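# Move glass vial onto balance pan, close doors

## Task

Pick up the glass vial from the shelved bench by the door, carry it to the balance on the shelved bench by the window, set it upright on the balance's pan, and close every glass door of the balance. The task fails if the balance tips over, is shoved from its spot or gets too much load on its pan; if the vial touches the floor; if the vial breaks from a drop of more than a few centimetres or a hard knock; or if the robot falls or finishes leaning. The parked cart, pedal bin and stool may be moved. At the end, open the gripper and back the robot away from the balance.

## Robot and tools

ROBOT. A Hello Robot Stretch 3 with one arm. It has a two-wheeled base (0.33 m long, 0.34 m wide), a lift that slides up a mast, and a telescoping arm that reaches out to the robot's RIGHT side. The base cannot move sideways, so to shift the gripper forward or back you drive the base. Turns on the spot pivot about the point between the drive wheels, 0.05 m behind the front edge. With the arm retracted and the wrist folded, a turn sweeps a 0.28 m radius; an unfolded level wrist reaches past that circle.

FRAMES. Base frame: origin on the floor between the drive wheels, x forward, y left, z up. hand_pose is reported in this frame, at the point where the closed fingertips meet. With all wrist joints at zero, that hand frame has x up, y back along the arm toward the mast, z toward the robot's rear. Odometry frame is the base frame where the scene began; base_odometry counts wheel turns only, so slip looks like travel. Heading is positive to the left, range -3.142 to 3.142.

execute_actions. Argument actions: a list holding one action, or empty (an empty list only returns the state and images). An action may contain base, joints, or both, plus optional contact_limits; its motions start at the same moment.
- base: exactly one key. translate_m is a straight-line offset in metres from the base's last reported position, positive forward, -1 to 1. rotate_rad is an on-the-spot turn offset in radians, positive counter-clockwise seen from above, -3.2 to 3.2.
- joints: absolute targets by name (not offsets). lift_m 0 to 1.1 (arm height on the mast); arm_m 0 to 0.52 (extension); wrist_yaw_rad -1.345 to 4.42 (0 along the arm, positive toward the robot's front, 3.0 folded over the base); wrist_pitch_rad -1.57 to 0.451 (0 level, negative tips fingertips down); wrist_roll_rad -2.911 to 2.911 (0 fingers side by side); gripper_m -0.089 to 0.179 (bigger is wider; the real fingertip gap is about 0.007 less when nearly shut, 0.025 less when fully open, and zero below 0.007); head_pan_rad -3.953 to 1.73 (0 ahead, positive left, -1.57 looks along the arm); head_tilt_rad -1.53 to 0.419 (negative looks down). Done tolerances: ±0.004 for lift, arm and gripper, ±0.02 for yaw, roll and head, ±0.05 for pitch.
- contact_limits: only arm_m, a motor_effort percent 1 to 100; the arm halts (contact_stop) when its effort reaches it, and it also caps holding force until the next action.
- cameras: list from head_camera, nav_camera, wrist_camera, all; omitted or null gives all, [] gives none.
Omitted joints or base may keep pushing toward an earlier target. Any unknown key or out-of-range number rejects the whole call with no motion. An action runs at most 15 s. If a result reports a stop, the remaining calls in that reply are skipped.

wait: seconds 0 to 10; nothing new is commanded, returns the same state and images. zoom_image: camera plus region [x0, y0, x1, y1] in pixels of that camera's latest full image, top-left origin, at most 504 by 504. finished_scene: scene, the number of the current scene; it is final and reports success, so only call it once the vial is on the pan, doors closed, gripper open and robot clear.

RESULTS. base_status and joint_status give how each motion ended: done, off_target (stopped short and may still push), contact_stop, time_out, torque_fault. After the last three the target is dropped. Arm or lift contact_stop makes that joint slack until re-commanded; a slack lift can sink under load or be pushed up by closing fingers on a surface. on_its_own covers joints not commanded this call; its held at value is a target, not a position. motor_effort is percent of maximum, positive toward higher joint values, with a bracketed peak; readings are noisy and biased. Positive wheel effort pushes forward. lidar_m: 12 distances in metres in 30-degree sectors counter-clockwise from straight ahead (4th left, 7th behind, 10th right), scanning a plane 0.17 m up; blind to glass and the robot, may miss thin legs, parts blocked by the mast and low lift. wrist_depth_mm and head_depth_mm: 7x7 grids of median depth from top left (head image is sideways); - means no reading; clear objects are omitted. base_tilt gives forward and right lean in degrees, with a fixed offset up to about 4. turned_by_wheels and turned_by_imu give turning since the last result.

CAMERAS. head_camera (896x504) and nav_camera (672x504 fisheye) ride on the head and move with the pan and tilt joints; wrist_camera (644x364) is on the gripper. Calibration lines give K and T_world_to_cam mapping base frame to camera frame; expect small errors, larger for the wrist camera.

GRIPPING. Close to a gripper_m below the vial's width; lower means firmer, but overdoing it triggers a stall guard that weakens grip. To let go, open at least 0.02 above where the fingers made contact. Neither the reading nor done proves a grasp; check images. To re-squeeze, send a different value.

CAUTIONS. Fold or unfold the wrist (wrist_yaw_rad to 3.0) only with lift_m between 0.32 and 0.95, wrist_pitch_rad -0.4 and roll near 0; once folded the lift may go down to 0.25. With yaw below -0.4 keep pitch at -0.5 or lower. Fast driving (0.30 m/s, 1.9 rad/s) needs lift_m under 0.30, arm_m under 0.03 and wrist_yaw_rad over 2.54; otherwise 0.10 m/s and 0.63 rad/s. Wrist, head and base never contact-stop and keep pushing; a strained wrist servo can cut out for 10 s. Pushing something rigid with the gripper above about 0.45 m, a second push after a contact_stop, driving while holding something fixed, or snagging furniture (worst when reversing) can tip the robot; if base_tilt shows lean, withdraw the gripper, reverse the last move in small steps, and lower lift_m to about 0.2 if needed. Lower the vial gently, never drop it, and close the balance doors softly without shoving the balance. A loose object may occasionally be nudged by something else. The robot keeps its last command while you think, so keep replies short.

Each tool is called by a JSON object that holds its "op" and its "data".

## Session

{"op": "execute_actions", "data": {"actions": []}}

Scene clock: 0.00 s.
base_odometry: x=+0.000 y=+0.000 heading=+0.000 (m, m, rad; odometry frame)
turned_by_wheels: +0.000 (rad since the last result)
turned_by_imu: +0.000 (rad since the last result)
base_tilt: forward=-0.2 right=+0.6 (deg)
lidar_m: 1.61 2.03 1.68 1.60 1.66 1.87 2.25 1.66 1.15 1.09 1.21 1.61
head_depth_mm: 2026 2336 2338 2350 2319 2320 2303 / 1994 2339 2390 2338 2308 2314 2303 / 1978 2366 2343 2344 2326 2060 2189 / 1974 2357 2340 2324 2305 1762 2306 / 1966 2357 2340 2347 2342 1789 2179 / 1936 2359 2368 2352 2293 1661 2223 / 1956 2349 2352 2317 2335 1679 2280
base_status: not commanded
joint_positions: lift_m=+0.558 arm_m=+0.000 wrist_yaw_rad=+2.971 wrist_pitch_rad=-0.408 wrist_roll_rad=+0.007 gripper_m=+0.037 head_pan_rad=+0.006 head_tilt_rad=-0.016
joint_status: not commanded
motor_effort: left_wheel=+0 right_wheel=-1 lift_m=+23 arm_m=+0 wrist_yaw_rad=+0 wrist_pitch_rad=+5 wrist_roll_rad=+0 gripper_m=+0 head_pan_rad=+0 head_tilt_rad=+1 (%)
hand_pose: x=+0.0170 y=+0.0771 z=+0.5726 quat_wxyz=(+0.202, +0.704, +0.083, +0.675) (m; base frame)
wrist_depth_mm: - - - - - - - / - - - - - - - / - - - - - - - / - - - - - - - / - - - - - - - / 860 870 - 866 918 901 899 / 733 730 732 738 731 758 758
pictures: head_camera (sideways: a quarter turn clockwise sets it upright), nav_camera (sideways: a quarter turn counterclockwise sets it upright), wrist_camera
camera_calibration (this result's frames):
head_camera: T_world_to_cam=[[0.00492619, 0.0419404, -0.999108, 1.31676], [-0.0412168, 0.99828, 0.0417024, -0.0512666], [0.999138, 0.0409746, 0.00664637, -0.054341], [0, 0, 0, 1]] pos_world=[0.0456945, -0.00182052, 1.31809]
nav_camera: T_world_to_cam=[[0.0237335, -0.0257553, 0.999387, -1.25825], [0.0355737, -0.999013, -0.0265905, 0.07918], [0.999085, 0.036183, -0.0227938, -0.0250235], [0, 0, 0, 1]] pos_world=[0.0520466, 0.0476006, 1.25902]
wrist_camera: T_world_to_cam=[[0.983393, -0.178606, 0.0322176, -0.0291059], [-0.0687657, -0.53097, -0.844596, 0.561303], [0.167957, 0.828354, -0.534434, 0.40075], [0, 0, 0, 1]] pos_world=[-0.000087765, -0.0391264, 0.689186]
Images, in order (width x height): head_camera 896x504, nav_camera 672x504, wrist_camera 644x364.

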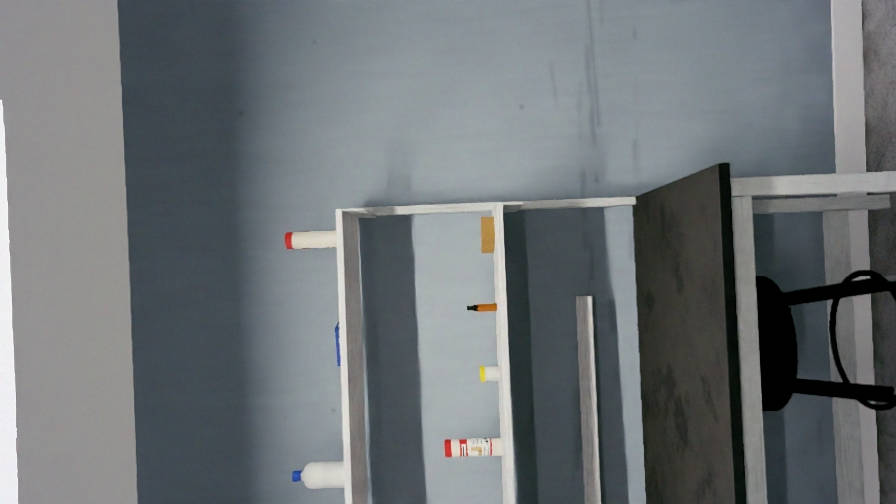

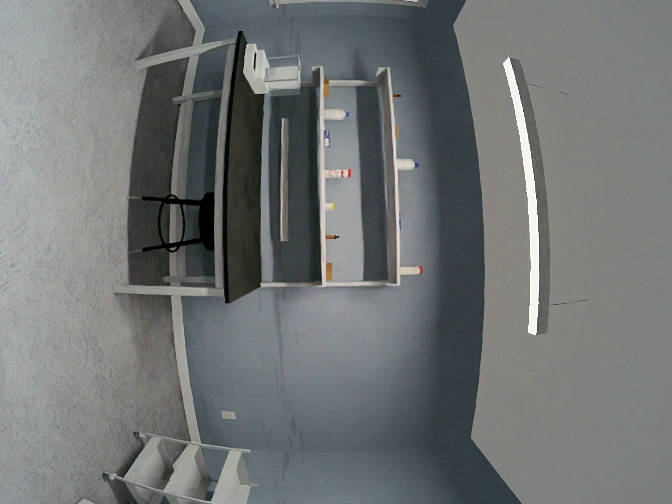

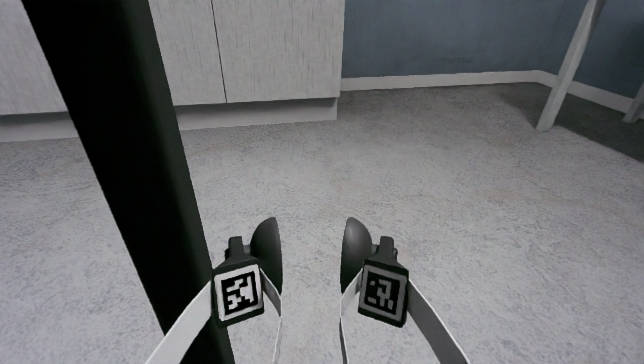

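{"op": "execute_actions", "data": {"actions": [{"joints":{"head_pan_rad":0.6,"head_tilt_rad":-0.25,"lift_m":0.26}}], "cameras": ["head_camera"]}}

{"op": "zoom_image", "data": {"camera": "head_camera", "region": [330,130,580,380]}}

{"op": "execute_actions", "data": {"actions": [{"joints":{"head_pan_rad":-3.2}}], "cameras": ["head_camera","nav_camera"]}}

Scene clock: 4.83 s.
base_odometry: x=+0.000 y=+0.000 heading=+0.000 (m, m, rad; odometry frame)
turned_by_wheels: +0.000 (rad since the last result)
turned_by_imu: -0.001 (rad since the last result)
base_tilt: forward=-0.2 right=+0.7 (deg)
lidar_m: 1.60 2.03 1.68 1.60 1.65 1.87 2.26 1.67 1.14 1.09 1.21 1.61
head_depth_mm: 2127 2193 2269 2255 2418 2266 1730 / 2269 2341 2403 2355 2569 2276 1739 / 2387 2458 2579 2589 2712 2288 1756 / 2540 2567 2702 2164 2947 2367 1765 / 2698 2808 2931 3102 3009 2239 1776 / 2857 2932 3017 3078 3069 2370 1784 / 2632 2633 2711 2669 2792 2378 1780
base_status: not commanded
joint_positions: lift_m=+0.260 arm_m=+0.000 wrist_yaw_rad=+2.971 wrist_pitch_rad=-0.409 wrist_roll_rad=+0.007 gripper_m=+0.037 head_pan_rad=+0.593 head_tilt_rad=-0.247
joint_status: all done
motor_effort: left_wheel=-1(0) right_wheel=-1(1) lift_m=+21(21) arm_m=+0(0) wrist_yaw_rad=+0(0) wrist_pitch_rad=+5(5) wrist_roll_rad=+0(0) gripper_m=+0(0) head_pan_rad=+3(33) head_tilt_rad=-3(24) (%)
hand_pose: x=+0.0170 y=+0.0770 z=+0.2749 quat_wxyz=(+0.203, +0.704, +0.084, +0.675) (m; base frame)
wrist_depth_mm: - - - - - - - / - - - - - - - / 992 - - - - - - / 743 - 746 750 749 754 775 / 574 559 612 587 605 595 613 / 497 492 - 513 509 501 509 / - - - 421 418 431 428
pictures: head_camera (sideways: a quarter turn clockwise sets it upright)
camera_calibration (this result's frames):
head_camera: T_world_to_cam=[[-0.208888, -0.0901934, -0.973771, 1.28478], [-0.578193, 0.814451, 0.0485941, -0.0569497], [0.788707, 0.573179, -0.222278, 0.244945], [0, 0, 0, 1]] pos_world=[0.0422584, 0.0218645, 1.3083]
Images, in order (width x height): head_camera 896x504.

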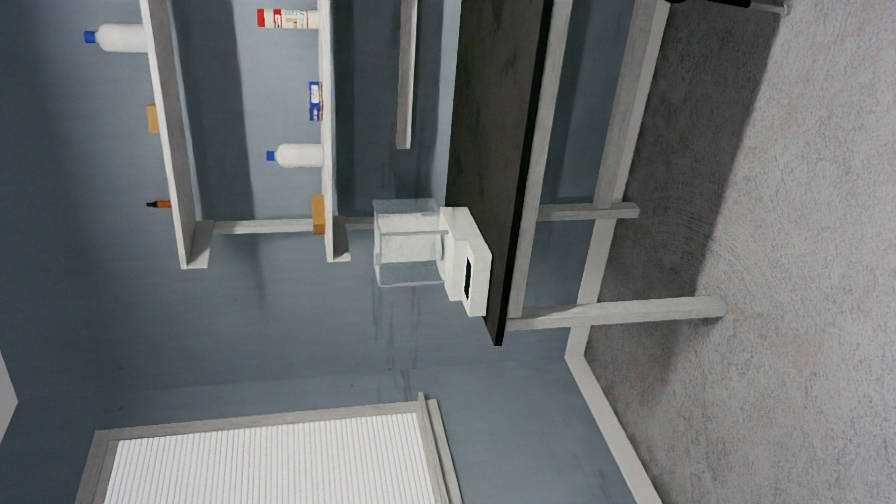

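Region (330, 130, 580, 380) of head_camera's 896x504 image, scaled by 2.016, with more detail than that image has.

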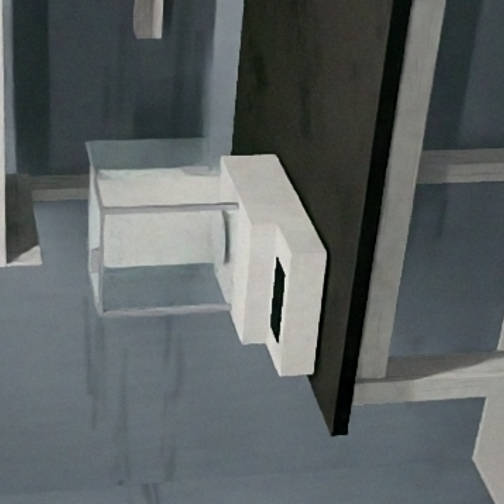

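Scene clock: 7.17 s.
base_odometry: x=+0.000 y=+0.000 heading=+0.000 (m, m, rad; odometry frame)
turned_by_wheels: +0.000 (rad since the last result)
turned_by_imu: -0.001 (rad since the last result)
base_tilt: forward=-0.2 right=+0.8 (deg)
lidar_m: 1.61 2.03 1.68 1.60 1.66 1.87 2.26 1.67 1.14 1.09 1.22 1.61
head_depth_mm: 2202 2283 2366 1989 2563 2250 1739 / 2199 2285 2361 1866 2556 2280 1740 / 2150 2275 2348 2080 2532 2293 1758 / 2150 2259 2309 1873 2493 2308 1770 / 2163 2216 2323 1913 2506 2364 1781 / 2124 2231 2304 1960 2474 2324 1782 / 2099 2231 2302 2012 2437 2167 1759
base_status: not commanded
joint_positions: lift_m=+0.260 arm_m=+0.000 wrist_yaw_rad=+2.971 wrist_pitch_rad=-0.409 wrist_roll_rad=+0.007 gripper_m=+0.037 head_pan_rad=-3.193 head_tilt_rad=-0.247
joint_status: all done
motor_effort: left_wheel=+0(0) right_wheel=-1(1) lift_m=+20(20) arm_m=+0(0) wrist_yaw_rad=+0(0) wrist_pitch_rad=+5(5) wrist_roll_rad=+0(0) gripper_m=+0(0) head_pan_rad=-4(40) head_tilt_rad=-3(2) (%)
hand_pose: x=+0.0170 y=+0.0770 z=+0.2749 quat_wxyz=(+0.203, +0.704, +0.084, +0.675) (m; base frame)
wrist_depth_mm: - - - - - - - / - - - - - - - / 951 - 967 - - - - / 746 - 739 737 771 757 761 / 594 577 615 590 601 594 613 / 474 488 - 513 504 503 502 / - - - 420 411 423 432
pictures: head_camera (sideways: a quarter turn clockwise sets it upright), nav_camera (sideways: a quarter turn counterclockwise sets it upright)
camera_calibration (this result's frames):
head_camera: T_world_to_cam=[[0.221415, -0.0533039, -0.973722, 1.28209], [-0.0266445, -0.998463, 0.0485996, -0.0603212], [-0.974816, 0.0151837, -0.222495, 0.255984], [0, 0, 0, 1]] pos_world=[-0.0359446, 0.0042253, 1.30829]
nav_camera: T_world_to_cam=[[-0.250256, 0.0387553, 0.967404, -1.21465], [0.0287126, 0.999056, -0.0325957, 0.0870311], [-0.967754, 0.0196194, -0.251133, 0.284205], [0, 0, 0, 1]] pos_world=[-0.0314316, -0.0454508, 1.24926]
Images, in order (width x height): head_camera 896x504, nav_camera 672x504.

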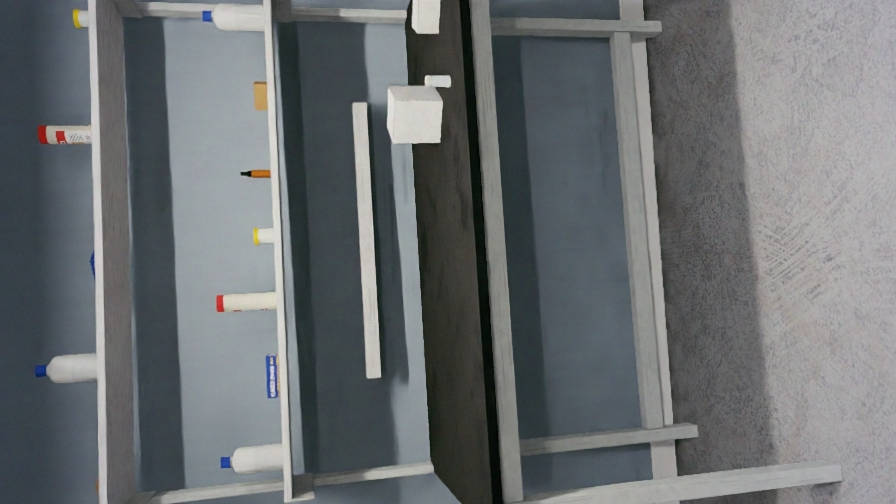

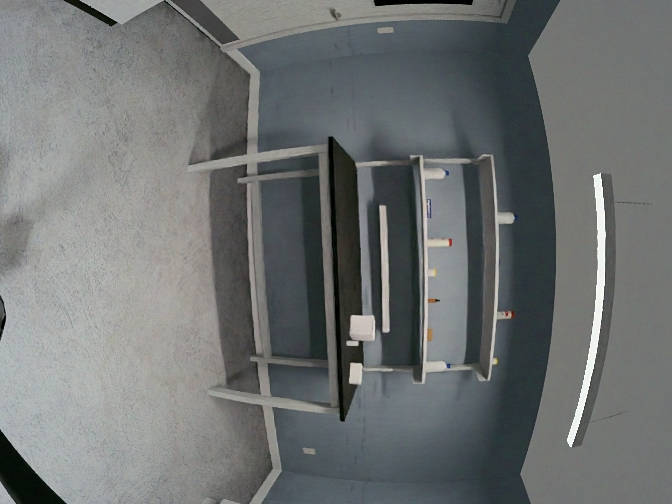

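{"op": "execute_actions", "data": {"actions": [{"base":{"rotate_rad":-0.42}}], "cameras": []}}

{"op": "execute_actions", "data": {"actions": [{"base":{"translate_m":-1}}], "cameras": []}}

{"op": "execute_actions", "data": {"actions": [{"base":{"translate_m":-0.3}}], "cameras": []}}

{"op": "execute_actions", "data": {"actions": [{"base":{"rotate_rad":-1.065},"joints":{"lift_m":0.9,"head_pan_rad":-1.57,"head_tilt_rad":-0.6}}], "cameras": []}}

{"op": "execute_actions", "data": {"actions": [{"joints":{"wrist_yaw_rad":0,"wrist_pitch_rad":0,"gripper_m":0.055}}], "cameras": ["head_camera","wrist_camera"]}}

Scene clock: 10.83 s.
base_odometry: x=+0.000 y=+0.000 heading=-0.420 (m, m, rad; odometry frame)
turned_by_wheels: -0.420 (rad since the last result)
turned_by_imu: -0.420 (rad since the last result)
base_tilt: forward=-0.1 right=+0.8 (deg)
lidar_m: 1.69 1.60 2.04 1.63 1.62 1.71 1.87 1.67 2.03 1.12 1.09 1.22
head_depth_mm: 2787 2835 2970 3040 3048 2239 1752 / 2734 2878 2967 3047 3097 2280 1735 / 2655 2680 2792 2920 2975 2292 1749 / 2475 2575 2623 2633 2744 2207 1770 / 2343 2408 2501 1943 2603 2301 1769 / 2219 2310 2403 1838 2537 2347 1784 / 2135 2224 2257 1878 2395 2327 1808
base_status: done
joint_positions: lift_m=+0.260 arm_m=+0.000 wrist_yaw_rad=+2.971 wrist_pitch_rad=-0.409 wrist_roll_rad=+0.007 gripper_m=+0.037 head_pan_rad=-3.193 head_tilt_rad=-0.247
joint_status: not commanded
motor_effort: left_wheel=+1(5) right_wheel=-3(8) lift_m=+21(20) arm_m=+0(0) wrist_yaw_rad=+0(1) wrist_pitch_rad=+5(5) wrist_roll_rad=+0(0) gripper_m=+1(1) head_pan_rad=-3(4) head_tilt_rad=-2(2) (%)
hand_pose: x=+0.0170 y=+0.0770 z=+0.2749 quat_wxyz=(+0.203, +0.704, +0.084, +0.675) (m; base frame)
wrist_depth_mm: - - - - - - - / - - - - - - - / 979 - 986 - 1000 - - / 717 - 740 732 761 777 776 / 588 576 608 608 611 600 605 / 482 485 - 505 510 495 510 / - - - 423 416 429 429
pictures: none
No camera images: the call's "cameras" was empty. Leave "cameras" out to get every camera's image.

Scene clock: 15.87 s.
base_odometry: x=-0.913 y=+0.408 heading=-0.420 (m, m, rad; odometry frame)
turned_by_wheels: +0.000 (rad since the last result)
turned_by_imu: -0.004 (rad since the last result)
base_tilt: forward=-0.2 right=+0.7 (deg)
lidar_m: 2.57 2.63 1.55 1.19 1.18 1.89 0.86 1.36 1.43 1.15 1.54 1.63
head_depth_mm: 1803 1857 1949 2049 2144 2159 1744 / 1694 1771 1829 1919 1994 2035 1717 / 1599 1661 1724 1800 1802 934 989 / 1521 1580 1636 1691 1016 1817 1757 / 1467 1493 1558 1595 953 814 1661 / 1356 1354 1466 1502 973 776 1616 / 1328 1369 1407 1461 1051 746 1586
base_status: done
joint_positions: lift_m=+0.260 arm_m=+0.000 wrist_yaw_rad=+2.971 wrist_pitch_rad=-0.409 wrist_roll_rad=+0.007 gripper_m=+0.037 head_pan_rad=-3.193 head_tilt_rad=-0.248
joint_status: not commanded
motor_effort: left_wheel=+1(5) right_wheel=-3(10) lift_m=+21(21) arm_m=+0(0) wrist_yaw_rad=+0(0) wrist_pitch_rad=+5(5) wrist_roll_rad=+0(0) gripper_m=+0(0) head_pan_rad=-3(3) head_tilt_rad=-2(3) (%)
hand_pose: x=+0.0170 y=+0.0769 z=+0.2748 quat_wxyz=(+0.203, +0.704, +0.084, +0.675) (m; base frame)
wrist_depth_mm: - - - - - - - / 950 - - - - - - / 962 - - - - - - / 722 - 774 764 744 756 782 / 570 579 619 591 598 615 612 / 482 488 - 503 505 498 501 / - - - 425 416 418 426
pictures: none
No camera images: the call's "cameras" was empty. Leave "cameras" out to get every camera's image.

Scene clock: 18.70 s.
base_odometry: x=-1.187 y=+0.530 heading=-0.420 (m, m, rad; odometry frame)
turned_by_wheels: +0.000 (rad since the last result)
turned_by_imu: -0.002 (rad since the last result)
base_tilt: forward=-0.2 right=+0.7 (deg)
lidar_m: 2.59 2.84 1.38 1.06 1.05 1.63 0.56 1.09 1.15 1.13 1.71 1.76
head_depth_mm: 1469 1530 1593 1676 1720 1810 1664 / 1383 1433 1478 1543 1628 1654 606 / 1316 1354 1410 1463 1513 693 564 / 1248 1287 1333 1371 1422 698 533 / 1185 1218 1260 1297 1027 660 536 / 1122 911 1165 1218 1043 659 541 / 1075 1108 1141 1185 1049 685 544
base_status: done
joint_positions: lift_m=+0.260 arm_m=+0.000 wrist_yaw_rad=+2.971 wrist_pitch_rad=-0.409 wrist_roll_rad=+0.007 gripper_m=+0.037 head_pan_rad=-3.193 head_tilt_rad=-0.248
joint_status: not commanded
motor_effort: left_wheel=+1(5) right_wheel=-2(10) lift_m=+21(21) arm_m=+0(0) wrist_yaw_rad=+0(0) wrist_pitch_rad=+5(5) wrist_roll_rad=+0(0) gripper_m=+0(0) head_pan_rad=-4(4) head_tilt_rad=-2(2) (%)
hand_pose: x=+0.0170 y=+0.0769 z=+0.2748 quat_wxyz=(+0.203, +0.704, +0.084, +0.675) (m; base frame)
wrist_depth_mm: - 948 - - - - - / 869 - - - - - - / 913 - 996 - - - - / 731 - 735 756 758 760 770 / 585 576 620 599 590 601 610 / 484 487 - 515 511 509 511 / - - - 423 414 422 423
pictures: none
No camera images: the call's "cameras" was empty. Leave "cameras" out to get every camera's image.

Scene clock: 25.37 s.
base_odometry: x=-1.187 y=+0.530 heading=-1.485 (m, m, rad; odometry frame)
turned_by_wheels: -1.065 (rad since the last result)
turned_by_imu: -1.065 (rad since the last result)
base_tilt: forward=-0.1 right=+0.8 (deg)
lidar_m: 1.71 1.75 2.54 2.84 1.40 1.06 1.04 1.65 0.56 1.09 1.14 1.13
head_depth_mm: 1029 1120 988 672 545 1521 - / 1026 1129 998 708 550 1488 - / 1033 1131 1006 715 555 1498 - / 1040 1107 709 691 560 1509 - / 1044 1116 722 718 562 1518 - / 1043 1115 1051 735 567 1521 1311 / 1055 1121 1060 742 571 1524 1335
base_status: done
joint_positions: lift_m=+0.900 arm_m=+0.000 wrist_yaw_rad=+2.971 wrist_pitch_rad=-0.409 wrist_roll_rad=+0.007 gripper_m=+0.037 head_pan_rad=-1.577 head_tilt_rad=-0.593
joint_status: all done
motor_effort: left_wheel=+1(7) right_wheel=-3(7) lift_m=+25(26) arm_m=+0(0) wrist_yaw_rad=+0(0) wrist_pitch_rad=+5(5) wrist_roll_rad=+0(0) gripper_m=+0(0) head_pan_rad=+2(37) head_tilt_rad=-4(33) (%)
hand_pose: x=+0.0170 y=+0.0769 z=+0.9146 quat_wxyz=(+0.203, +0.704, +0.084, +0.675) (m; base frame)
wrist_depth_mm: - - - - - - - / - - - - - - - / - - - - - - - / - - - - - - - / - - - - - - - / - - - - - - - / - - - - - - -
pictures: none
No camera images: the call's "cameras" was empty. Leave "cameras" out to get every camera's image.

Scene clock: 27.87 s.
base_odometry: x=-1.187 y=+0.530 heading=-1.485 (m, m, rad; odometry frame)
turned_by_wheels: +0.000 (rad since the last result)
turned_by_imu: -0.001 (rad since the last result)
base_tilt: forward=-0.3 right=+0.8 (deg)
lidar_m: 1.71 1.75 2.54 2.84 1.40 1.06 1.04 1.65 0.56 1.09 1.14 1.13
head_depth_mm: 1029 1121 981 668 545 1522 - / 1033 1125 989 704 549 1499 - / 1040 1130 1005 717 570 - - / 1042 1112 706 692 549 1504 1286 / 1046 1111 722 712 564 1519 1316 / 1050 1114 1052 735 567 1521 1315 / 1055 1119 1065 743 570 1534 1332
base_status: not commanded
joint_positions: lift_m=+0.900 arm_m=+0.000 wrist_yaw_rad=+0.002 wrist_pitch_rad=-0.021 wrist_roll_rad=+0.007 gripper_m=+0.055 head_pan_rad=-1.577 head_tilt_rad=-0.593
joint_status: all done
motor_effort: left_wheel=+1(1) right_wheel=-2(2) lift_m=+24(24) arm_m=+0(1) wrist_yaw_rad=-2(1) wrist_pitch_rad=+7(8) wrist_roll_rad=+0(0) gripper_m=+0(69) head_pan_rad=+3(3) head_tilt_rad=-5(5) (%)
hand_pose: x=-0.0209 y=-0.4010 z=+1.0091 quat_wxyz=(+0.705, +0.008, -0.709, -0.007) (m; base frame)
wrist_depth_mm: 955 933 949 944 928 907 948 / 992 970 983 939 955 943 947 / - - - 973 983 967 - / 848 890 462 489 968 - 985 / 466 474 461 438 416 382 - / 320 322 - 323 325 329 329 / 243 239 244 246 241 244 247
pictures: head_camera (sideways: a quarter turn clockwise sets it upright), wrist_camera
camera_calibration (this result's frames):
head_camera: T_world_to_cam=[[0.0452821, 0.540639, -0.840035, 1.10871], [0.99854, 0.000295017, 0.0540162, -0.0736034], [0.0294511, -0.841255, -0.539836, 0.662828], [0, 0, 0, 1]] pos_world=[0.00377015, -0.0417831, 1.29315]
wrist_camera: T_world_to_cam=[[-0.999484, 0.0182868, 0.0263922, -0.0478723], [-0.0227409, 0.177117, -0.983927, 1.09904], [-0.0226674, -0.98402, -0.176609, -0.0554347], [0, 0, 0, 1]] pos_world=[-0.0241111, -0.248331, 1.07285]
Images, in order (width x height): head_camera 896x504, wrist_camera 644x364.

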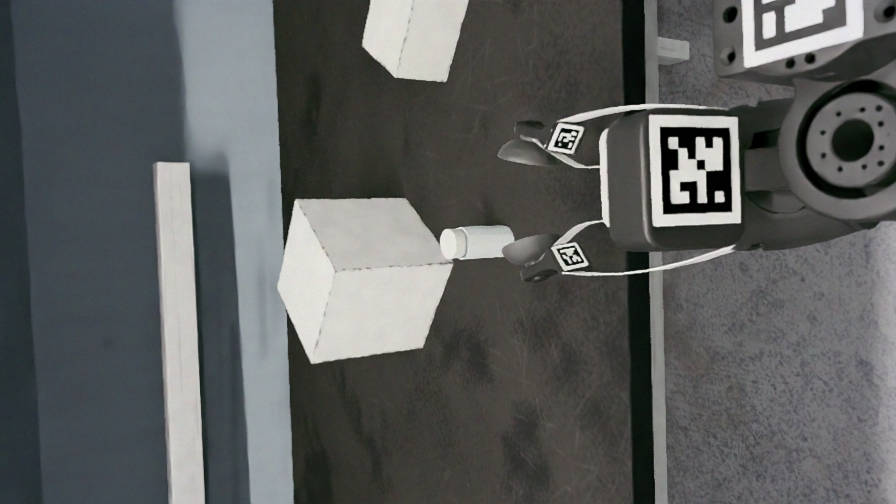

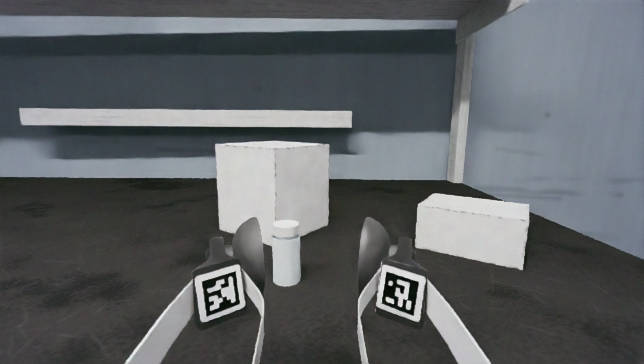

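{"op": "execute_actions", "data": {"actions": [{"base":{"translate_m":0.026},"joints":{"lift_m":0.855,"arm_m":0.07}}], "cameras": ["wrist_camera"]}}

{"op": "execute_actions", "data": {"actions": [{"joints":{"arm_m":0.155}}], "cameras": ["wrist_camera"]}}

Scene clock: 30.93 s.
base_odometry: x=-1.185 y=+0.504 heading=-1.485 (m, m, rad; odometry frame)
turned_by_wheels: +0.000 (rad since the last result)
turned_by_imu: -0.001 (rad since the last result)
base_tilt: forward=-0.2 right=+0.8 (deg)
lidar_m: 1.68 1.73 2.49 2.85 1.43 1.09 1.07 1.65 0.58 1.09 1.14 1.11
head_depth_mm: 1026 1118 983 675 545 - - / 1033 1128 998 706 550 - - / 1034 1128 893 715 592 - - / 1039 1113 688 692 557 1504 1308 / 1045 1108 928 725 562 1507 1323 / 1050 1112 1050 737 566 1528 1327 / 1057 1122 1066 744 571 1529 1338
base_status: done
joint_positions: lift_m=+0.855 arm_m=+0.070 wrist_yaw_rad=+0.001 wrist_pitch_rad=-0.020 wrist_roll_rad=+0.007 gripper_m=+0.055 head_pan_rad=-1.577 head_tilt_rad=-0.593
joint_status: all done
motor_effort: left_wheel=+1(5) right_wheel=-3(4) lift_m=+21(22) arm_m=+4(7) wrist_yaw_rad=-1(1) wrist_pitch_rad=+7(8) wrist_roll_rad=+0(0) gripper_m=+0(0) head_pan_rad=+2(3) head_tilt_rad=-5(5) (%)
hand_pose: x=-0.0211 y=-0.4704 z=+0.9646 quat_wxyz=(+0.705, +0.008, -0.709, -0.007) (m; base frame)
wrist_depth_mm: 882 905 876 893 851 865 855 / 914 887 898 888 910 862 872 / 962 931 827 391 899 900 898 / 648 619 394 378 665 336 913 / 337 340 357 288 382 317 295 / 231 231 - 232 234 234 236 / 175 174 175 177 173 177 177
pictures: wrist_camera
camera_calibration (this result's frames):
wrist_camera: T_world_to_cam=[[-0.999466, 0.0192944, 0.0263728, -0.045188], [-0.0225656, 0.176203, -0.984095, 1.06724], [-0.0236345, -0.984165, -0.175674, -0.132494], [0, 0, 0, 1]] pos_world=[-0.0242124, -0.317574, 1.02818]
Images, in order (width x height): wrist_camera 644x364.

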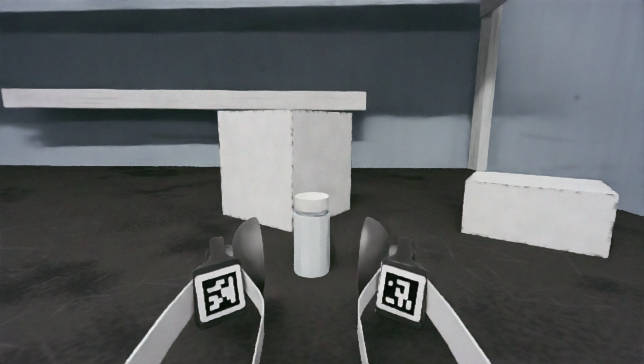

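Scene clock: 32.77 s.
base_odometry: x=-1.185 y=+0.504 heading=-1.485 (m, m, rad; odometry frame)
turned_by_wheels: +0.000 (rad since the last result)
turned_by_imu: +0.000 (rad since the last result)
base_tilt: forward=-0.2 right=+0.8 (deg)
lidar_m: 1.68 1.73 2.49 2.84 1.43 1.09 1.07 1.66 0.58 1.09 1.15 1.11
head_depth_mm: 1028 1125 987 675 - - 1284 / 1038 1124 991 709 - - 1298 / 1031 1126 898 740 - - 1297 / 1040 1112 690 698 558 1506 1306 / 1044 1108 929 726 560 1519 1309 / 1048 1121 1053 735 566 1526 1321 / 1053 1122 1066 742 571 1529 1322
base_status: not commanded
joint_positions: lift_m=+0.855 arm_m=+0.155 wrist_yaw_rad=+0.001 wrist_pitch_rad=-0.020 wrist_roll_rad=+0.007 gripper_m=+0.055 head_pan_rad=-1.577 head_tilt_rad=-0.593
joint_status: all done
motor_effort: left_wheel=+1(1) right_wheel=-3(3) lift_m=+21(21) arm_m=+4(3) wrist_yaw_rad=-1(1) wrist_pitch_rad=+7(7) wrist_roll_rad=+0(0) gripper_m=+0(0) head_pan_rad=+3(3) head_tilt_rad=-5(5) (%)
hand_pose: x=-0.0212 y=-0.5554 z=+0.9646 quat_wxyz=(+0.705, +0.008, -0.709, -0.007) (m; base frame)
wrist_depth_mm: 808 793 798 798 784 756 773 / 806 829 800 790 817 813 819 / 875 866 279 280 833 837 821 / 626 653 289 289 671 680 827 / 335 342 301 262 377 293 232 / 228 232 - 159 235 236 226 / 173 174 173 160 173 177 178
pictures: wrist_camera
camera_calibration (this result's frames):
wrist_camera: T_world_to_cam=[[-0.999463, 0.0194275, 0.0263724, -0.0435076], [-0.0225421, 0.176191, -0.984098, 1.08222], [-0.0237652, -0.984164, -0.175659, -0.216169], [0, 0, 0, 1]] pos_world=[-0.0242261, -0.402578, 1.02818]
Images, in order (width x height): wrist_camera 644x364.

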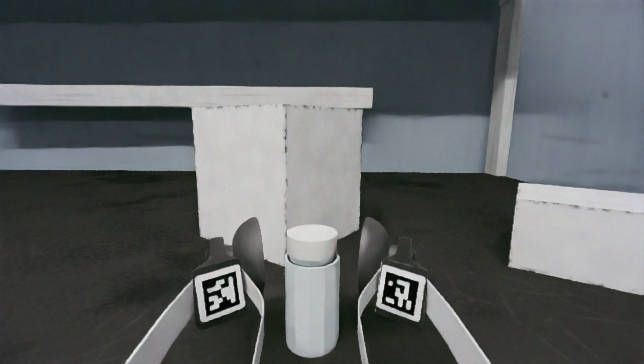

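{"op": "execute_actions", "data": {"actions": [{"joints":{"lift_m":0.849}}], "cameras": []}}

{"op": "execute_actions", "data": {"actions": [{"joints":{"gripper_m":0.015}}], "cameras": []}}

{"op": "execute_actions", "data": {"actions": [{"joints":{"lift_m":0.9}}], "cameras": ["wrist_camera"]}}

{"op": "execute_actions", "data": {"actions": [{"joints":{"arm_m":0}}], "cameras": []}}

{"op": "execute_actions", "data": {"actions": [{"base":{"rotate_rad":1.535},"joints":{"wrist_yaw_rad":2.7}}], "cameras": []}}

{"op": "execute_actions", "data": {"actions": [{"base":{"translate_m":1}}], "cameras": []}}

{"op": "execute_actions", "data": {"actions": [{"base":{"translate_m":1}}], "cameras": []}}

{"op": "execute_actions", "data": {"actions": [{"base":{"translate_m":0.38}}], "cameras": []}}

{"op": "execute_actions", "data": {"actions": [{"base":{"rotate_rad":1.605},"joints":{"head_pan_rad":-1.0,"head_tilt_rad":-0.65}}], "cameras": ["head_camera"]}}

{"op": "execute_actions", "data": {"actions": [{"joints":{"wrist_yaw_rad":1.57,"arm_m":0.3,"lift_m":0.85}}]}}

Scene clock: 37.23 s.
base_odometry: x=-1.185 y=+0.504 heading=-1.485 (m, m, rad; odometry frame)
turned_by_wheels: +0.000 (rad since the last result)
turned_by_imu: -0.001 (rad since the last result)
base_tilt: forward=-0.1 right=+0.7 (deg)
lidar_m: 1.68 1.73 2.50 2.84 1.44 1.09 1.07 1.66 0.58 1.09 1.14 1.11
head_depth_mm: 1032 1124 986 672 - - 1264 / 1030 1128 992 708 - - 1278 / 1043 1129 895 743 - - 1294 / 1038 1096 688 701 559 1512 1314 / 1049 1116 928 726 562 1516 1309 / 1047 1108 1050 734 567 1518 1324 / 1059 1115 1066 743 570 1527 1334
base_status: not commanded
joint_positions: lift_m=+0.849 arm_m=+0.155 wrist_yaw_rad=+0.001 wrist_pitch_rad=-0.020 wrist_roll_rad=+0.007 gripper_m=+0.055 head_pan_rad=-1.577 head_tilt_rad=-0.593
joint_status: all done
motor_effort: left_wheel=+1(0) right_wheel=-3(3) lift_m=+21(22) arm_m=+4(4) wrist_yaw_rad=+0(1) wrist_pitch_rad=+7(7) wrist_roll_rad=+0(0) gripper_m=+1(0) head_pan_rad=+3(3) head_tilt_rad=-5(5) (%)
hand_pose: x=-0.0212 y=-0.5554 z=+0.9586 quat_wxyz=(+0.705, +0.008, -0.709, -0.007) (m; base frame)
wrist_depth_mm: 795 816 816 775 764 789 785 / 827 798 818 792 818 795 810 / 859 855 281 279 807 842 812 / 604 605 287 290 624 625 812 / 322 321 296 254 363 277 232 / 218 218 - 158 222 222 224 / 165 165 166 158 163 168 167
pictures: none
No camera images: the call's "cameras" was empty. Leave "cameras" out to get every camera's image.

Scene clock: 38.13 s.
base_odometry: x=-1.185 y=+0.504 heading=-1.485 (m, m, rad; odometry frame)
turned_by_wheels: +0.000 (rad since the last result)
turned_by_imu: +0.000 (rad since the last result)
base_tilt: forward=-0.2 right=+0.7 (deg)
lidar_m: 1.68 1.72 2.50 2.84 1.44 1.09 1.06 1.66 0.58 1.09 1.14 1.11
head_depth_mm: 1031 1119 982 676 - - 1265 / 1028 1128 993 709 - - 1277 / 1029 1131 898 740 - - 1305 / 1044 1102 687 699 558 1515 1302 / 1045 1111 925 728 560 1515 1300 / 1055 1115 1050 734 566 1523 1328 / 1050 1117 1058 745 571 1556 1320
base_status: not commanded
joint_positions: lift_m=+0.849 arm_m=+0.155 wrist_yaw_rad=+0.001 wrist_pitch_rad=-0.020 wrist_roll_rad=+0.007 gripper_m=+0.015 head_pan_rad=-1.577 head_tilt_rad=-0.593
joint_status: all done
motor_effort: left_wheel=+1(1) right_wheel=-3(3) lift_m=+21(20) arm_m=+4(4) wrist_yaw_rad=-1(1) wrist_pitch_rad=+7(7) wrist_roll_rad=+0(0) gripper_m=-5(80) head_pan_rad=+3(3) head_tilt_rad=-4(5) (%)
hand_pose: x=-0.0212 y=-0.5554 z=+0.9586 quat_wxyz=(+0.705, +0.008, -0.709, -0.007) (m; base frame)
wrist_depth_mm: 800 794 795 778 777 761 813 / 798 819 806 786 834 785 796 / 899 850 280 280 835 813 816 / 605 606 288 290 626 628 874 / 319 323 297 158 326 273 231 / 216 216 235 154 229 223 224 / 165 166 159 159 166 168 168
pictures: none
No camera images: the call's "cameras" was empty. Leave "cameras" out to get every camera's image.

Scene clock: 39.43 s.
base_odometry: x=-1.185 y=+0.504 heading=-1.485 (m, m, rad; odometry frame)
turned_by_wheels: +0.000 (rad since the last result)
turned_by_imu: +0.000 (rad since the last result)
base_tilt: forward=-0.2 right=+0.8 (deg)
lidar_m: 1.68 1.72 2.50 2.85 1.44 1.09 1.07 1.65 0.58 1.09 1.14 1.11
head_depth_mm: 1026 1118 982 684 - 1440 1288 / 1031 1129 992 771 - 1444 1301 / 1035 1138 900 - - 1462 1291 / 1038 1105 688 692 541 1501 1310 / 1046 1118 929 731 561 1519 1308 / 1049 1117 1051 735 567 1526 1325 / 1049 1123 1060 741 571 1536 1338
base_status: not commanded
joint_positions: lift_m=+0.900 arm_m=+0.155 wrist_yaw_rad=+0.001 wrist_pitch_rad=-0.020 wrist_roll_rad=+0.007 gripper_m=+0.015 head_pan_rad=-1.577 head_tilt_rad=-0.593
joint_status: all done
motor_effort: left_wheel=+1(1) right_wheel=-2(2) lift_m=+26(25) arm_m=+4(4) wrist_yaw_rad=+0(1) wrist_pitch_rad=+7(7) wrist_roll_rad=+0(0) gripper_m=-6(6) head_pan_rad=+3(2) head_tilt_rad=-5(5) (%)
hand_pose: x=-0.0212 y=-0.5554 z=+1.0094 quat_wxyz=(+0.705, +0.008, -0.709, -0.007) (m; base frame)
wrist_depth_mm: 803 793 795 793 788 774 758 / 857 839 828 804 818 794 815 / 843 857 862 748 823 814 838 / 876 868 290 291 867 848 853 / 465 468 310 158 482 482 479 / 319 321 321 155 340 271 239 / 241 243 233 222 246 244 234
pictures: wrist_camera
camera_calibration (this result's frames):
wrist_camera: T_world_to_cam=[[-0.999463, 0.0194283, 0.0263708, -0.0446858], [-0.0225422, 0.176119, -0.984111, 1.12625], [-0.023764, -0.984177, -0.175586, -0.208389], [0, 0, 0, 1]] pos_world=[-0.0242259, -0.402576, 1.07294]
Images, in order (width x height): wrist_camera 644x364.

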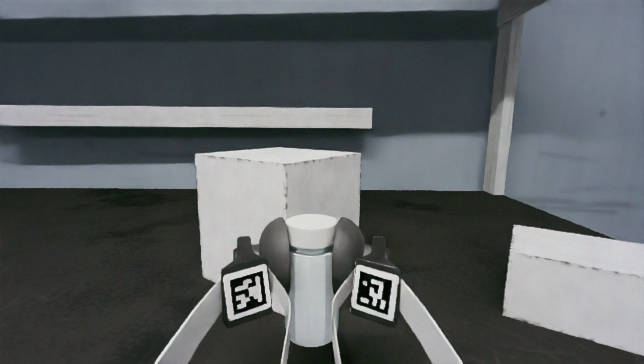

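Scene clock: 41.83 s.
base_odometry: x=-1.185 y=+0.504 heading=-1.485 (m, m, rad; odometry frame)
turned_by_wheels: +0.000 (rad since the last result)
turned_by_imu: -0.001 (rad since the last result)
base_tilt: forward=-0.2 right=+0.7 (deg)
lidar_m: 1.68 1.73 2.49 2.85 1.43 1.09 1.07 1.66 0.58 1.09 1.14 1.11
head_depth_mm: 1026 1129 988 675 545 1517 - / 1034 1124 995 707 558 1486 - / 1034 1131 898 715 457 - - / 1038 1106 691 696 541 1519 1275 / 1043 1115 929 727 562 1520 1317 / 1048 1112 1055 737 567 1521 1328 / 1057 1118 1060 744 570 1531 1336
base_status: not commanded
joint_positions: lift_m=+0.900 arm_m=+0.001 wrist_yaw_rad=+0.001 wrist_pitch_rad=-0.020 wrist_roll_rad=+0.007 gripper_m=+0.015 head_pan_rad=-1.577 head_tilt_rad=-0.593
joint_status: all done
motor_effort: left_wheel=+1(1) right_wheel=-2(3) lift_m=+25(25) arm_m=-4(4) wrist_yaw_rad=+0(1) wrist_pitch_rad=+7(7) wrist_roll_rad=+0(0) gripper_m=-5(6) head_pan_rad=+3(3) head_tilt_rad=-5(5) (%)
hand_pose: x=-0.0213 y=-0.4014 z=+1.0094 quat_wxyz=(+0.705, +0.008, -0.709, -0.007) (m; base frame)
wrist_depth_mm: 956 952 942 926 927 923 946 / 988 981 986 967 952 965 930 / - 995 - 961 979 991 981 / 881 886 668 460 945 - - / 483 471 471 158 438 383 553 / 318 321 346 155 333 327 327 / 244 244 231 222 244 246 246
pictures: none
No camera images: the call's "cameras" was empty. Leave "cameras" out to get every camera's image.

Scene clock: 45.20 s.
base_odometry: x=-1.185 y=+0.504 heading=+0.050 (m, m, rad; odometry frame)
turned_by_wheels: +1.535 (rad since the last result)
turned_by_imu: +1.537 (rad since the last result)
base_tilt: forward=-0.2 right=+0.7 (deg)
lidar_m: 2.85 1.47 1.10 1.07 1.70 0.58 1.09 1.13 1.11 1.69 1.71 2.41
head_depth_mm: 1779 1942 2156 2301 1863 1541 - / 1795 1956 2169 2354 1859 1529 - / 1791 1951 2145 2322 1892 1543 - / 1793 1965 2149 2326 1903 1586 - / 1793 1974 2169 2303 1926 1555 - / 1654 1593 1738 1869 1948 1575 1324 / 1413 1522 1696 1893 1915 1582 1330
base_status: done
joint_positions: lift_m=+0.900 arm_m=+0.001 wrist_yaw_rad=+2.698 wrist_pitch_rad=-0.020 wrist_roll_rad=+0.007 gripper_m=+0.015 head_pan_rad=-1.577 head_tilt_rad=-0.593
joint_status: all done
motor_effort: left_wheel=-1(3) right_wheel=+1(5) lift_m=+25(25) arm_m=-4(4) wrist_yaw_rad=+1(5) wrist_pitch_rad=+7(7) wrist_roll_rad=+0(0) gripper_m=-6(6) head_pan_rad=+2(3) head_tilt_rad=-5(4) (%)
hand_pose: x=+0.0884 y=+0.0853 z=+1.0094 quat_wxyz=(+0.162, +0.694, -0.149, +0.686) (m; base frame)
wrist_depth_mm: - - - - - - - / - - - - - - - / - - - - - - - / - - - - - - - / - - - 158 - - - / - - - 155 - - - / - - - - - - -
pictures: none
No camera images: the call's "cameras" was empty. Leave "cameras" out to get every camera's image.

Scene clock: 56.43 s.
base_odometry: x=-0.186 y=+0.554 heading=+0.050 (m, m, rad; odometry frame)
turned_by_wheels: +0.000 (rad since the last result)
turned_by_imu: +0.000 (rad since the last result)
base_tilt: forward=-0.2 right=+0.8 (deg)
lidar_m: 2.24 1.88 1.07 1.04 1.08 1.50 1.50 1.77 1.71 1.67 1.81 1.90
head_depth_mm: 1416 1553 1717 1902 1884 1588 - / 1419 1549 1717 1911 1875 1527 - / 1434 1563 1717 1894 1888 1530 - / 1423 1557 1721 1902 1902 1582 - / 1427 1555 1744 2076 1901 1559 - / 1815 2012 2232 2365 1925 1564 1327 / 1846 2012 2161 2007 1944 1578 1321
base_status: done
joint_positions: lift_m=+0.900 arm_m=+0.001 wrist_yaw_rad=+2.698 wrist_pitch_rad=-0.020 wrist_roll_rad=+0.007 gripper_m=+0.015 head_pan_rad=-1.577 head_tilt_rad=-0.593
joint_status: not commanded
motor_effort: left_wheel=-1(3) right_wheel=+0(5) lift_m=+25(24) arm_m=-4(4) wrist_yaw_rad=+1(1) wrist_pitch_rad=+7(7) wrist_roll_rad=+0(0) gripper_m=-6(5) head_pan_rad=+3(3) head_tilt_rad=-5(4) (%)
hand_pose: x=+0.0884 y=+0.0854 z=+1.0094 quat_wxyz=(+0.162, +0.694, -0.149, +0.686) (m; base frame)
wrist_depth_mm: - - - - - - - / - - - - - - - / - - - - - - - / 937 - - - - - - / 910 - - 159 - - - / 939 - - 154 - - - / 937 - - - - - -
pictures: none
No camera images: the call's "cameras" was empty. Leave "cameras" out to get every camera's image.

Scene clock: 67.67 s.
base_odometry: x=+0.813 y=+0.604 heading=+0.050 (m, m, rad; odometry frame)
turned_by_wheels: +0.000 (rad since the last result)
turned_by_imu: +0.000 (rad since the last result)
base_tilt: forward=-0.2 right=+0.7 (deg)
lidar_m: 0.94 1.00 1.66 1.22 1.06 1.48 2.49 2.33 1.85 1.72 1.05 1.04
head_depth_mm: 1854 2051 2221 2380 1848 1584 - / 1863 2027 2164 2032 1864 1538 - / 1852 2022 2121 1997 1904 1536 - / 1857 2030 2230 2287 1913 1590 - / 1874 2032 2220 2352 1914 1559 - / 1871 2067 2115 2171 1918 1571 1313 / 1873 2055 1999 2187 1925 1560 1325
base_status: done
joint_positions: lift_m=+0.900 arm_m=+0.001 wrist_yaw_rad=+2.698 wrist_pitch_rad=-0.020 wrist_roll_rad=+0.007 gripper_m=+0.015 head_pan_rad=-1.577 head_tilt_rad=-0.593
joint_status: not commanded
motor_effort: left_wheel=-2(2) right_wheel=+0(5) lift_m=+25(25) arm_m=-3(4) wrist_yaw_rad=+1(1) wrist_pitch_rad=+7(7) wrist_roll_rad=+0(0) gripper_m=-6(6) head_pan_rad=+3(3) head_tilt_rad=-5(5) (%)
hand_pose: x=+0.0884 y=+0.0854 z=+1.0094 quat_wxyz=(+0.162, +0.694, -0.149, +0.686) (m; base frame)
wrist_depth_mm: - - - - - - - / - - - - - - - / - - - - - - - / - - - - - - - / - - - 158 - 931 969 / - - - 155 - 815 666 / - - - - - - -
pictures: none
No camera images: the call's "cameras" was empty. Leave "cameras" out to get every camera's image.

Scene clock: 72.70 s.
base_odometry: x=+1.192 y=+0.623 heading=+0.050 (m, m, rad; odometry frame)
turned_by_wheels: +0.000 (rad since the last result)
turned_by_imu: +0.000 (rad since the last result)
base_tilt: forward=-0.2 right=+0.8 (deg)
lidar_m: 0.86 1.06 0.76 1.60 1.27 1.46 2.87 2.35 1.79 1.70 0.81 0.58
head_depth_mm: 1851 2012 2159 1986 1863 1576 - / 1865 2064 2188 2049 1888 1517 - / 1865 2035 2260 2412 1872 1541 - / 1866 2025 2051 2195 1895 1577 - / 1881 2046 2044 2133 1909 1546 - / 1874 2061 2271 2399 1918 1563 1318 / 1880 2074 2289 2425 1886 1104 1271
base_status: done
joint_positions: lift_m=+0.900 arm_m=+0.001 wrist_yaw_rad=+2.698 wrist_pitch_rad=-0.020 wrist_roll_rad=+0.007 gripper_m=+0.015 head_pan_rad=-1.577 head_tilt_rad=-0.593
joint_status: not commanded
motor_effort: left_wheel=-2(2) right_wheel=+0(4) lift_m=+24(25) arm_m=-3(4) wrist_yaw_rad=+2(1) wrist_pitch_rad=+7(7) wrist_roll_rad=+0(0) gripper_m=-5(5) head_pan_rad=+3(3) head_tilt_rad=-5(6) (%)
hand_pose: x=+0.0884 y=+0.0854 z=+1.0094 quat_wxyz=(+0.162, +0.694, -0.149, +0.686) (m; base frame)
wrist_depth_mm: - - - - - - 855 / - - - - - - 845 / - - - - - - 989 / - - - - 992 - 928 / - - - 159 782 962 917 / - - - 155 659 638 643 / - - - - 527 486 485
pictures: none
No camera images: the call's "cameras" was empty. Leave "cameras" out to get every camera's image.

Scene clock: 76.23 s.
base_odometry: x=+1.192 y=+0.623 heading=+1.655 (m, m, rad; odometry frame)
turned_by_wheels: +1.605 (rad since the last result)
turned_by_imu: +1.607 (rad since the last result)
base_tilt: forward=-0.1 right=+0.7 (deg)
lidar_m: 1.60 1.23 1.53 3.50 2.26 1.78 1.70 0.76 0.58 1.01 1.07 0.76
head_depth_mm: 981 1082 1181 910 726 600 - / 1074 1186 1242 921 729 605 1213 / 1141 1270 1252 923 733 608 1273 / 1032 1153 940 889 738 660 1271 / 1244 1364 965 830 745 1429 1276 / 1431 1568 1754 840 746 1466 1233 / 1547 1745 1926 886 827 1409 1289
base_status: done
joint_positions: lift_m=+0.900 arm_m=+0.001 wrist_yaw_rad=+2.698 wrist_pitch_rad=-0.020 wrist_roll_rad=+0.007 gripper_m=+0.015 head_pan_rad=-1.007 head_tilt_rad=-0.642
joint_status: all done
motor_effort: left_wheel=-1(5) right_wheel=+1(4) lift_m=+25(25) arm_m=-4(3) wrist_yaw_rad=+2(2) wrist_pitch_rad=+7(7) wrist_roll_rad=+0(0) gripper_m=-5(5) head_pan_rad=+3(32) head_tilt_rad=-6(12) (%)
hand_pose: x=+0.0884 y=+0.0854 z=+1.0094 quat_wxyz=(+0.162, +0.694, -0.149, +0.686) (m; base frame)
wrist_depth_mm: - - - - - - - / - - - - - - - / - - - - - - - / - - - - - - - / - - - 159 - - - / - - - 155 - - - / - - - - - - -
pictures: head_camera (sideways: a quarter turn clockwise sets it upright)
camera_calibration (this result's frames):
head_camera: T_world_to_cam=[[-0.275183, 0.513664, -0.812664, 1.07498], [0.841905, 0.53689, 0.0542701, -0.072975], [0.464188, -0.669252, -0.5802, 0.712689], [0, 0, 0, 1]] pos_world=[0.0264323, -0.0360304, 1.29106]
Images, in order (width x height): head_camera 896x504.

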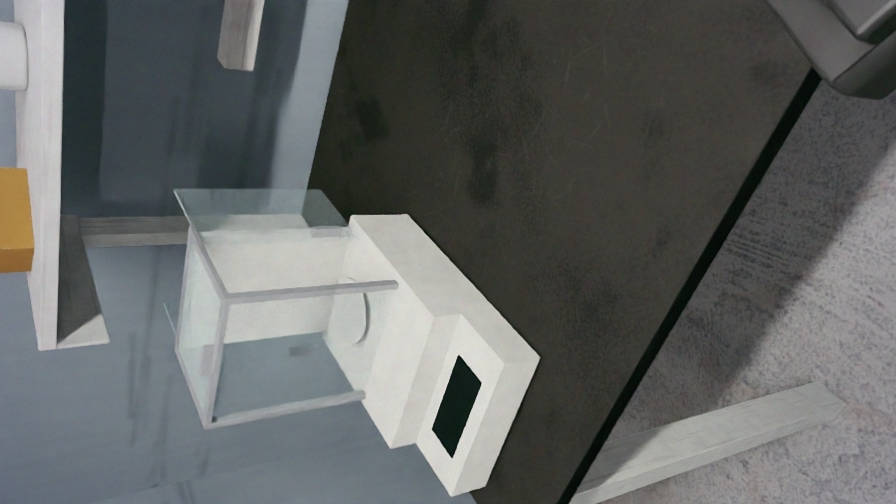

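Scene clock: 79.67 s.
base_odometry: x=+1.192 y=+0.623 heading=+1.655 (m, m, rad; odometry frame)
turned_by_wheels: +0.000 (rad since the last result)
turned_by_imu: -0.001 (rad since the last result)
base_tilt: forward=-0.2 right=+0.8 (deg)
lidar_m: 1.60 1.24 1.53 3.50 2.25 1.77 1.69 0.76 0.58 1.01 1.07 0.76
head_depth_mm: 1009 1089 1180 945 703 602 548 / 1072 1186 1236 952 728 606 1209 / 1137 1271 1257 990 733 609 1261 / 1018 1157 938 887 741 659 1268 / 1253 1358 966 830 743 1424 1288 / 1426 1544 1762 840 750 1461 1237 / 1539 1747 1923 882 829 1400 1285
base_status: not commanded
joint_positions: lift_m=+0.850 arm_m=+0.300 wrist_yaw_rad=+1.570 wrist_pitch_rad=-0.020 wrist_roll_rad=+0.007 gripper_m=+0.015 head_pan_rad=-1.007 head_tilt_rad=-0.642
joint_status: all done
motor_effort: left_wheel=-1(1) right_wheel=+1(1) lift_m=+21(23) arm_m=+4(6) wrist_yaw_rad=+0(1) wrist_pitch_rad=+7(7) wrist_roll_rad=+0(0) gripper_m=-6(5) head_pan_rad=+3(3) head_tilt_rad=-5(6) (%)
hand_pose: x=+0.2343 y=-0.4448 z=+0.9596 quat_wxyz=(+0.504, +0.507, -0.497, +0.493) (m; base frame)
wrist_depth_mm: - - - - - - 557 / - - - - - - 797 / - - - - - 495 833 / - - - - - 502 863 / - - - 159 487 476 837 / - - - 155 414 413 537 / - - 421 369 403 407 402
pictures: head_camera (sideways: a quarter turn clockwise sets it upright), nav_camera (sideways: a quarter turn counterclockwise sets it upright), wrist_camera
camera_calibration (this result's frames):
head_camera: T_world_to_cam=[[-0.275299, 0.513822, -0.812526, 1.0748], [0.841899, 0.536899, 0.054271, -0.0729761], [0.464129, -0.669124, -0.580394, 0.712942], [0, 0, 0, 1]] pos_world=[0.0264317, -0.0360277, 1.29105]
nav_camera: T_world_to_cam=[[0.301366, -0.525102, 0.795893, -0.994266], [-0.840201, -0.540891, -0.0387169, 0.100282], [0.450822, -0.657042, -0.604198, 0.734981], [0, 0, 0, 1]] pos_world=[0.0525502, 0.0150639, 1.23929]
wrist_camera: T_world_to_cam=[[-0.0210802, -0.99943, 0.0263704, -0.472644], [-0.176155, -0.0222507, -0.984111, 1.01132], [0.984137, -0.0253906, -0.175586, 0.088027], [0, 0, 0, 1]] pos_world=[0.0815556, -0.447637, 1.02317]
Images, in order (width x height): head_camera 896x504, nav_camera 672x504, wrist_camera 644x364.

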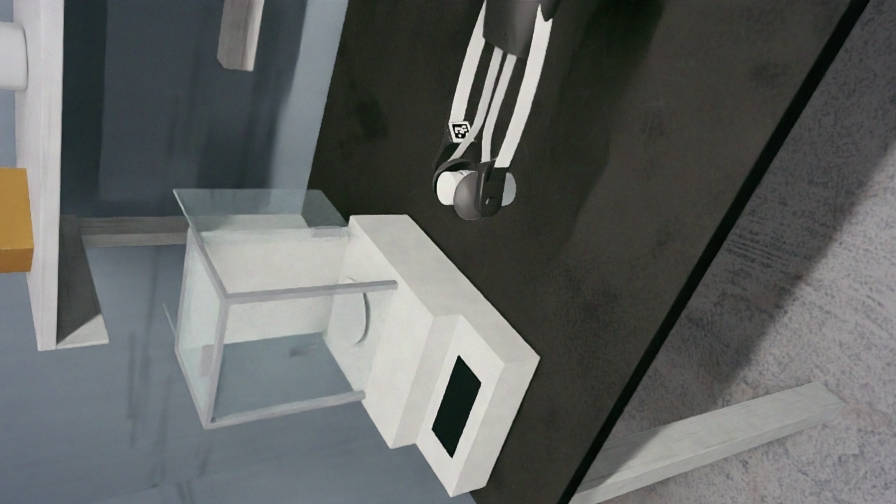

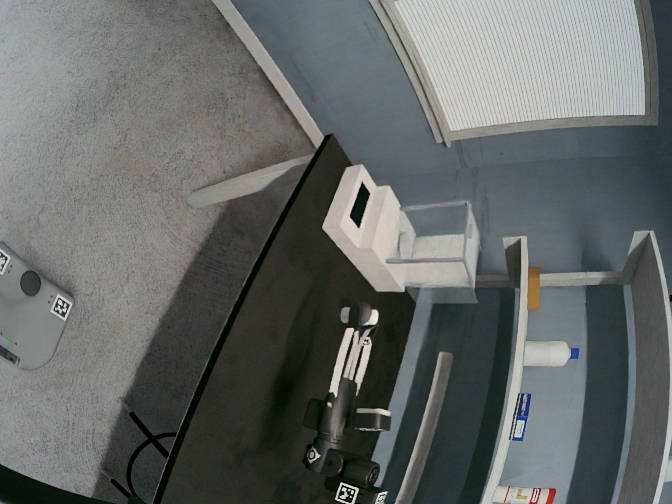

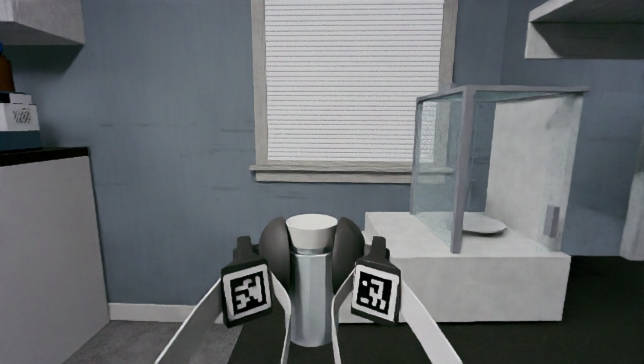

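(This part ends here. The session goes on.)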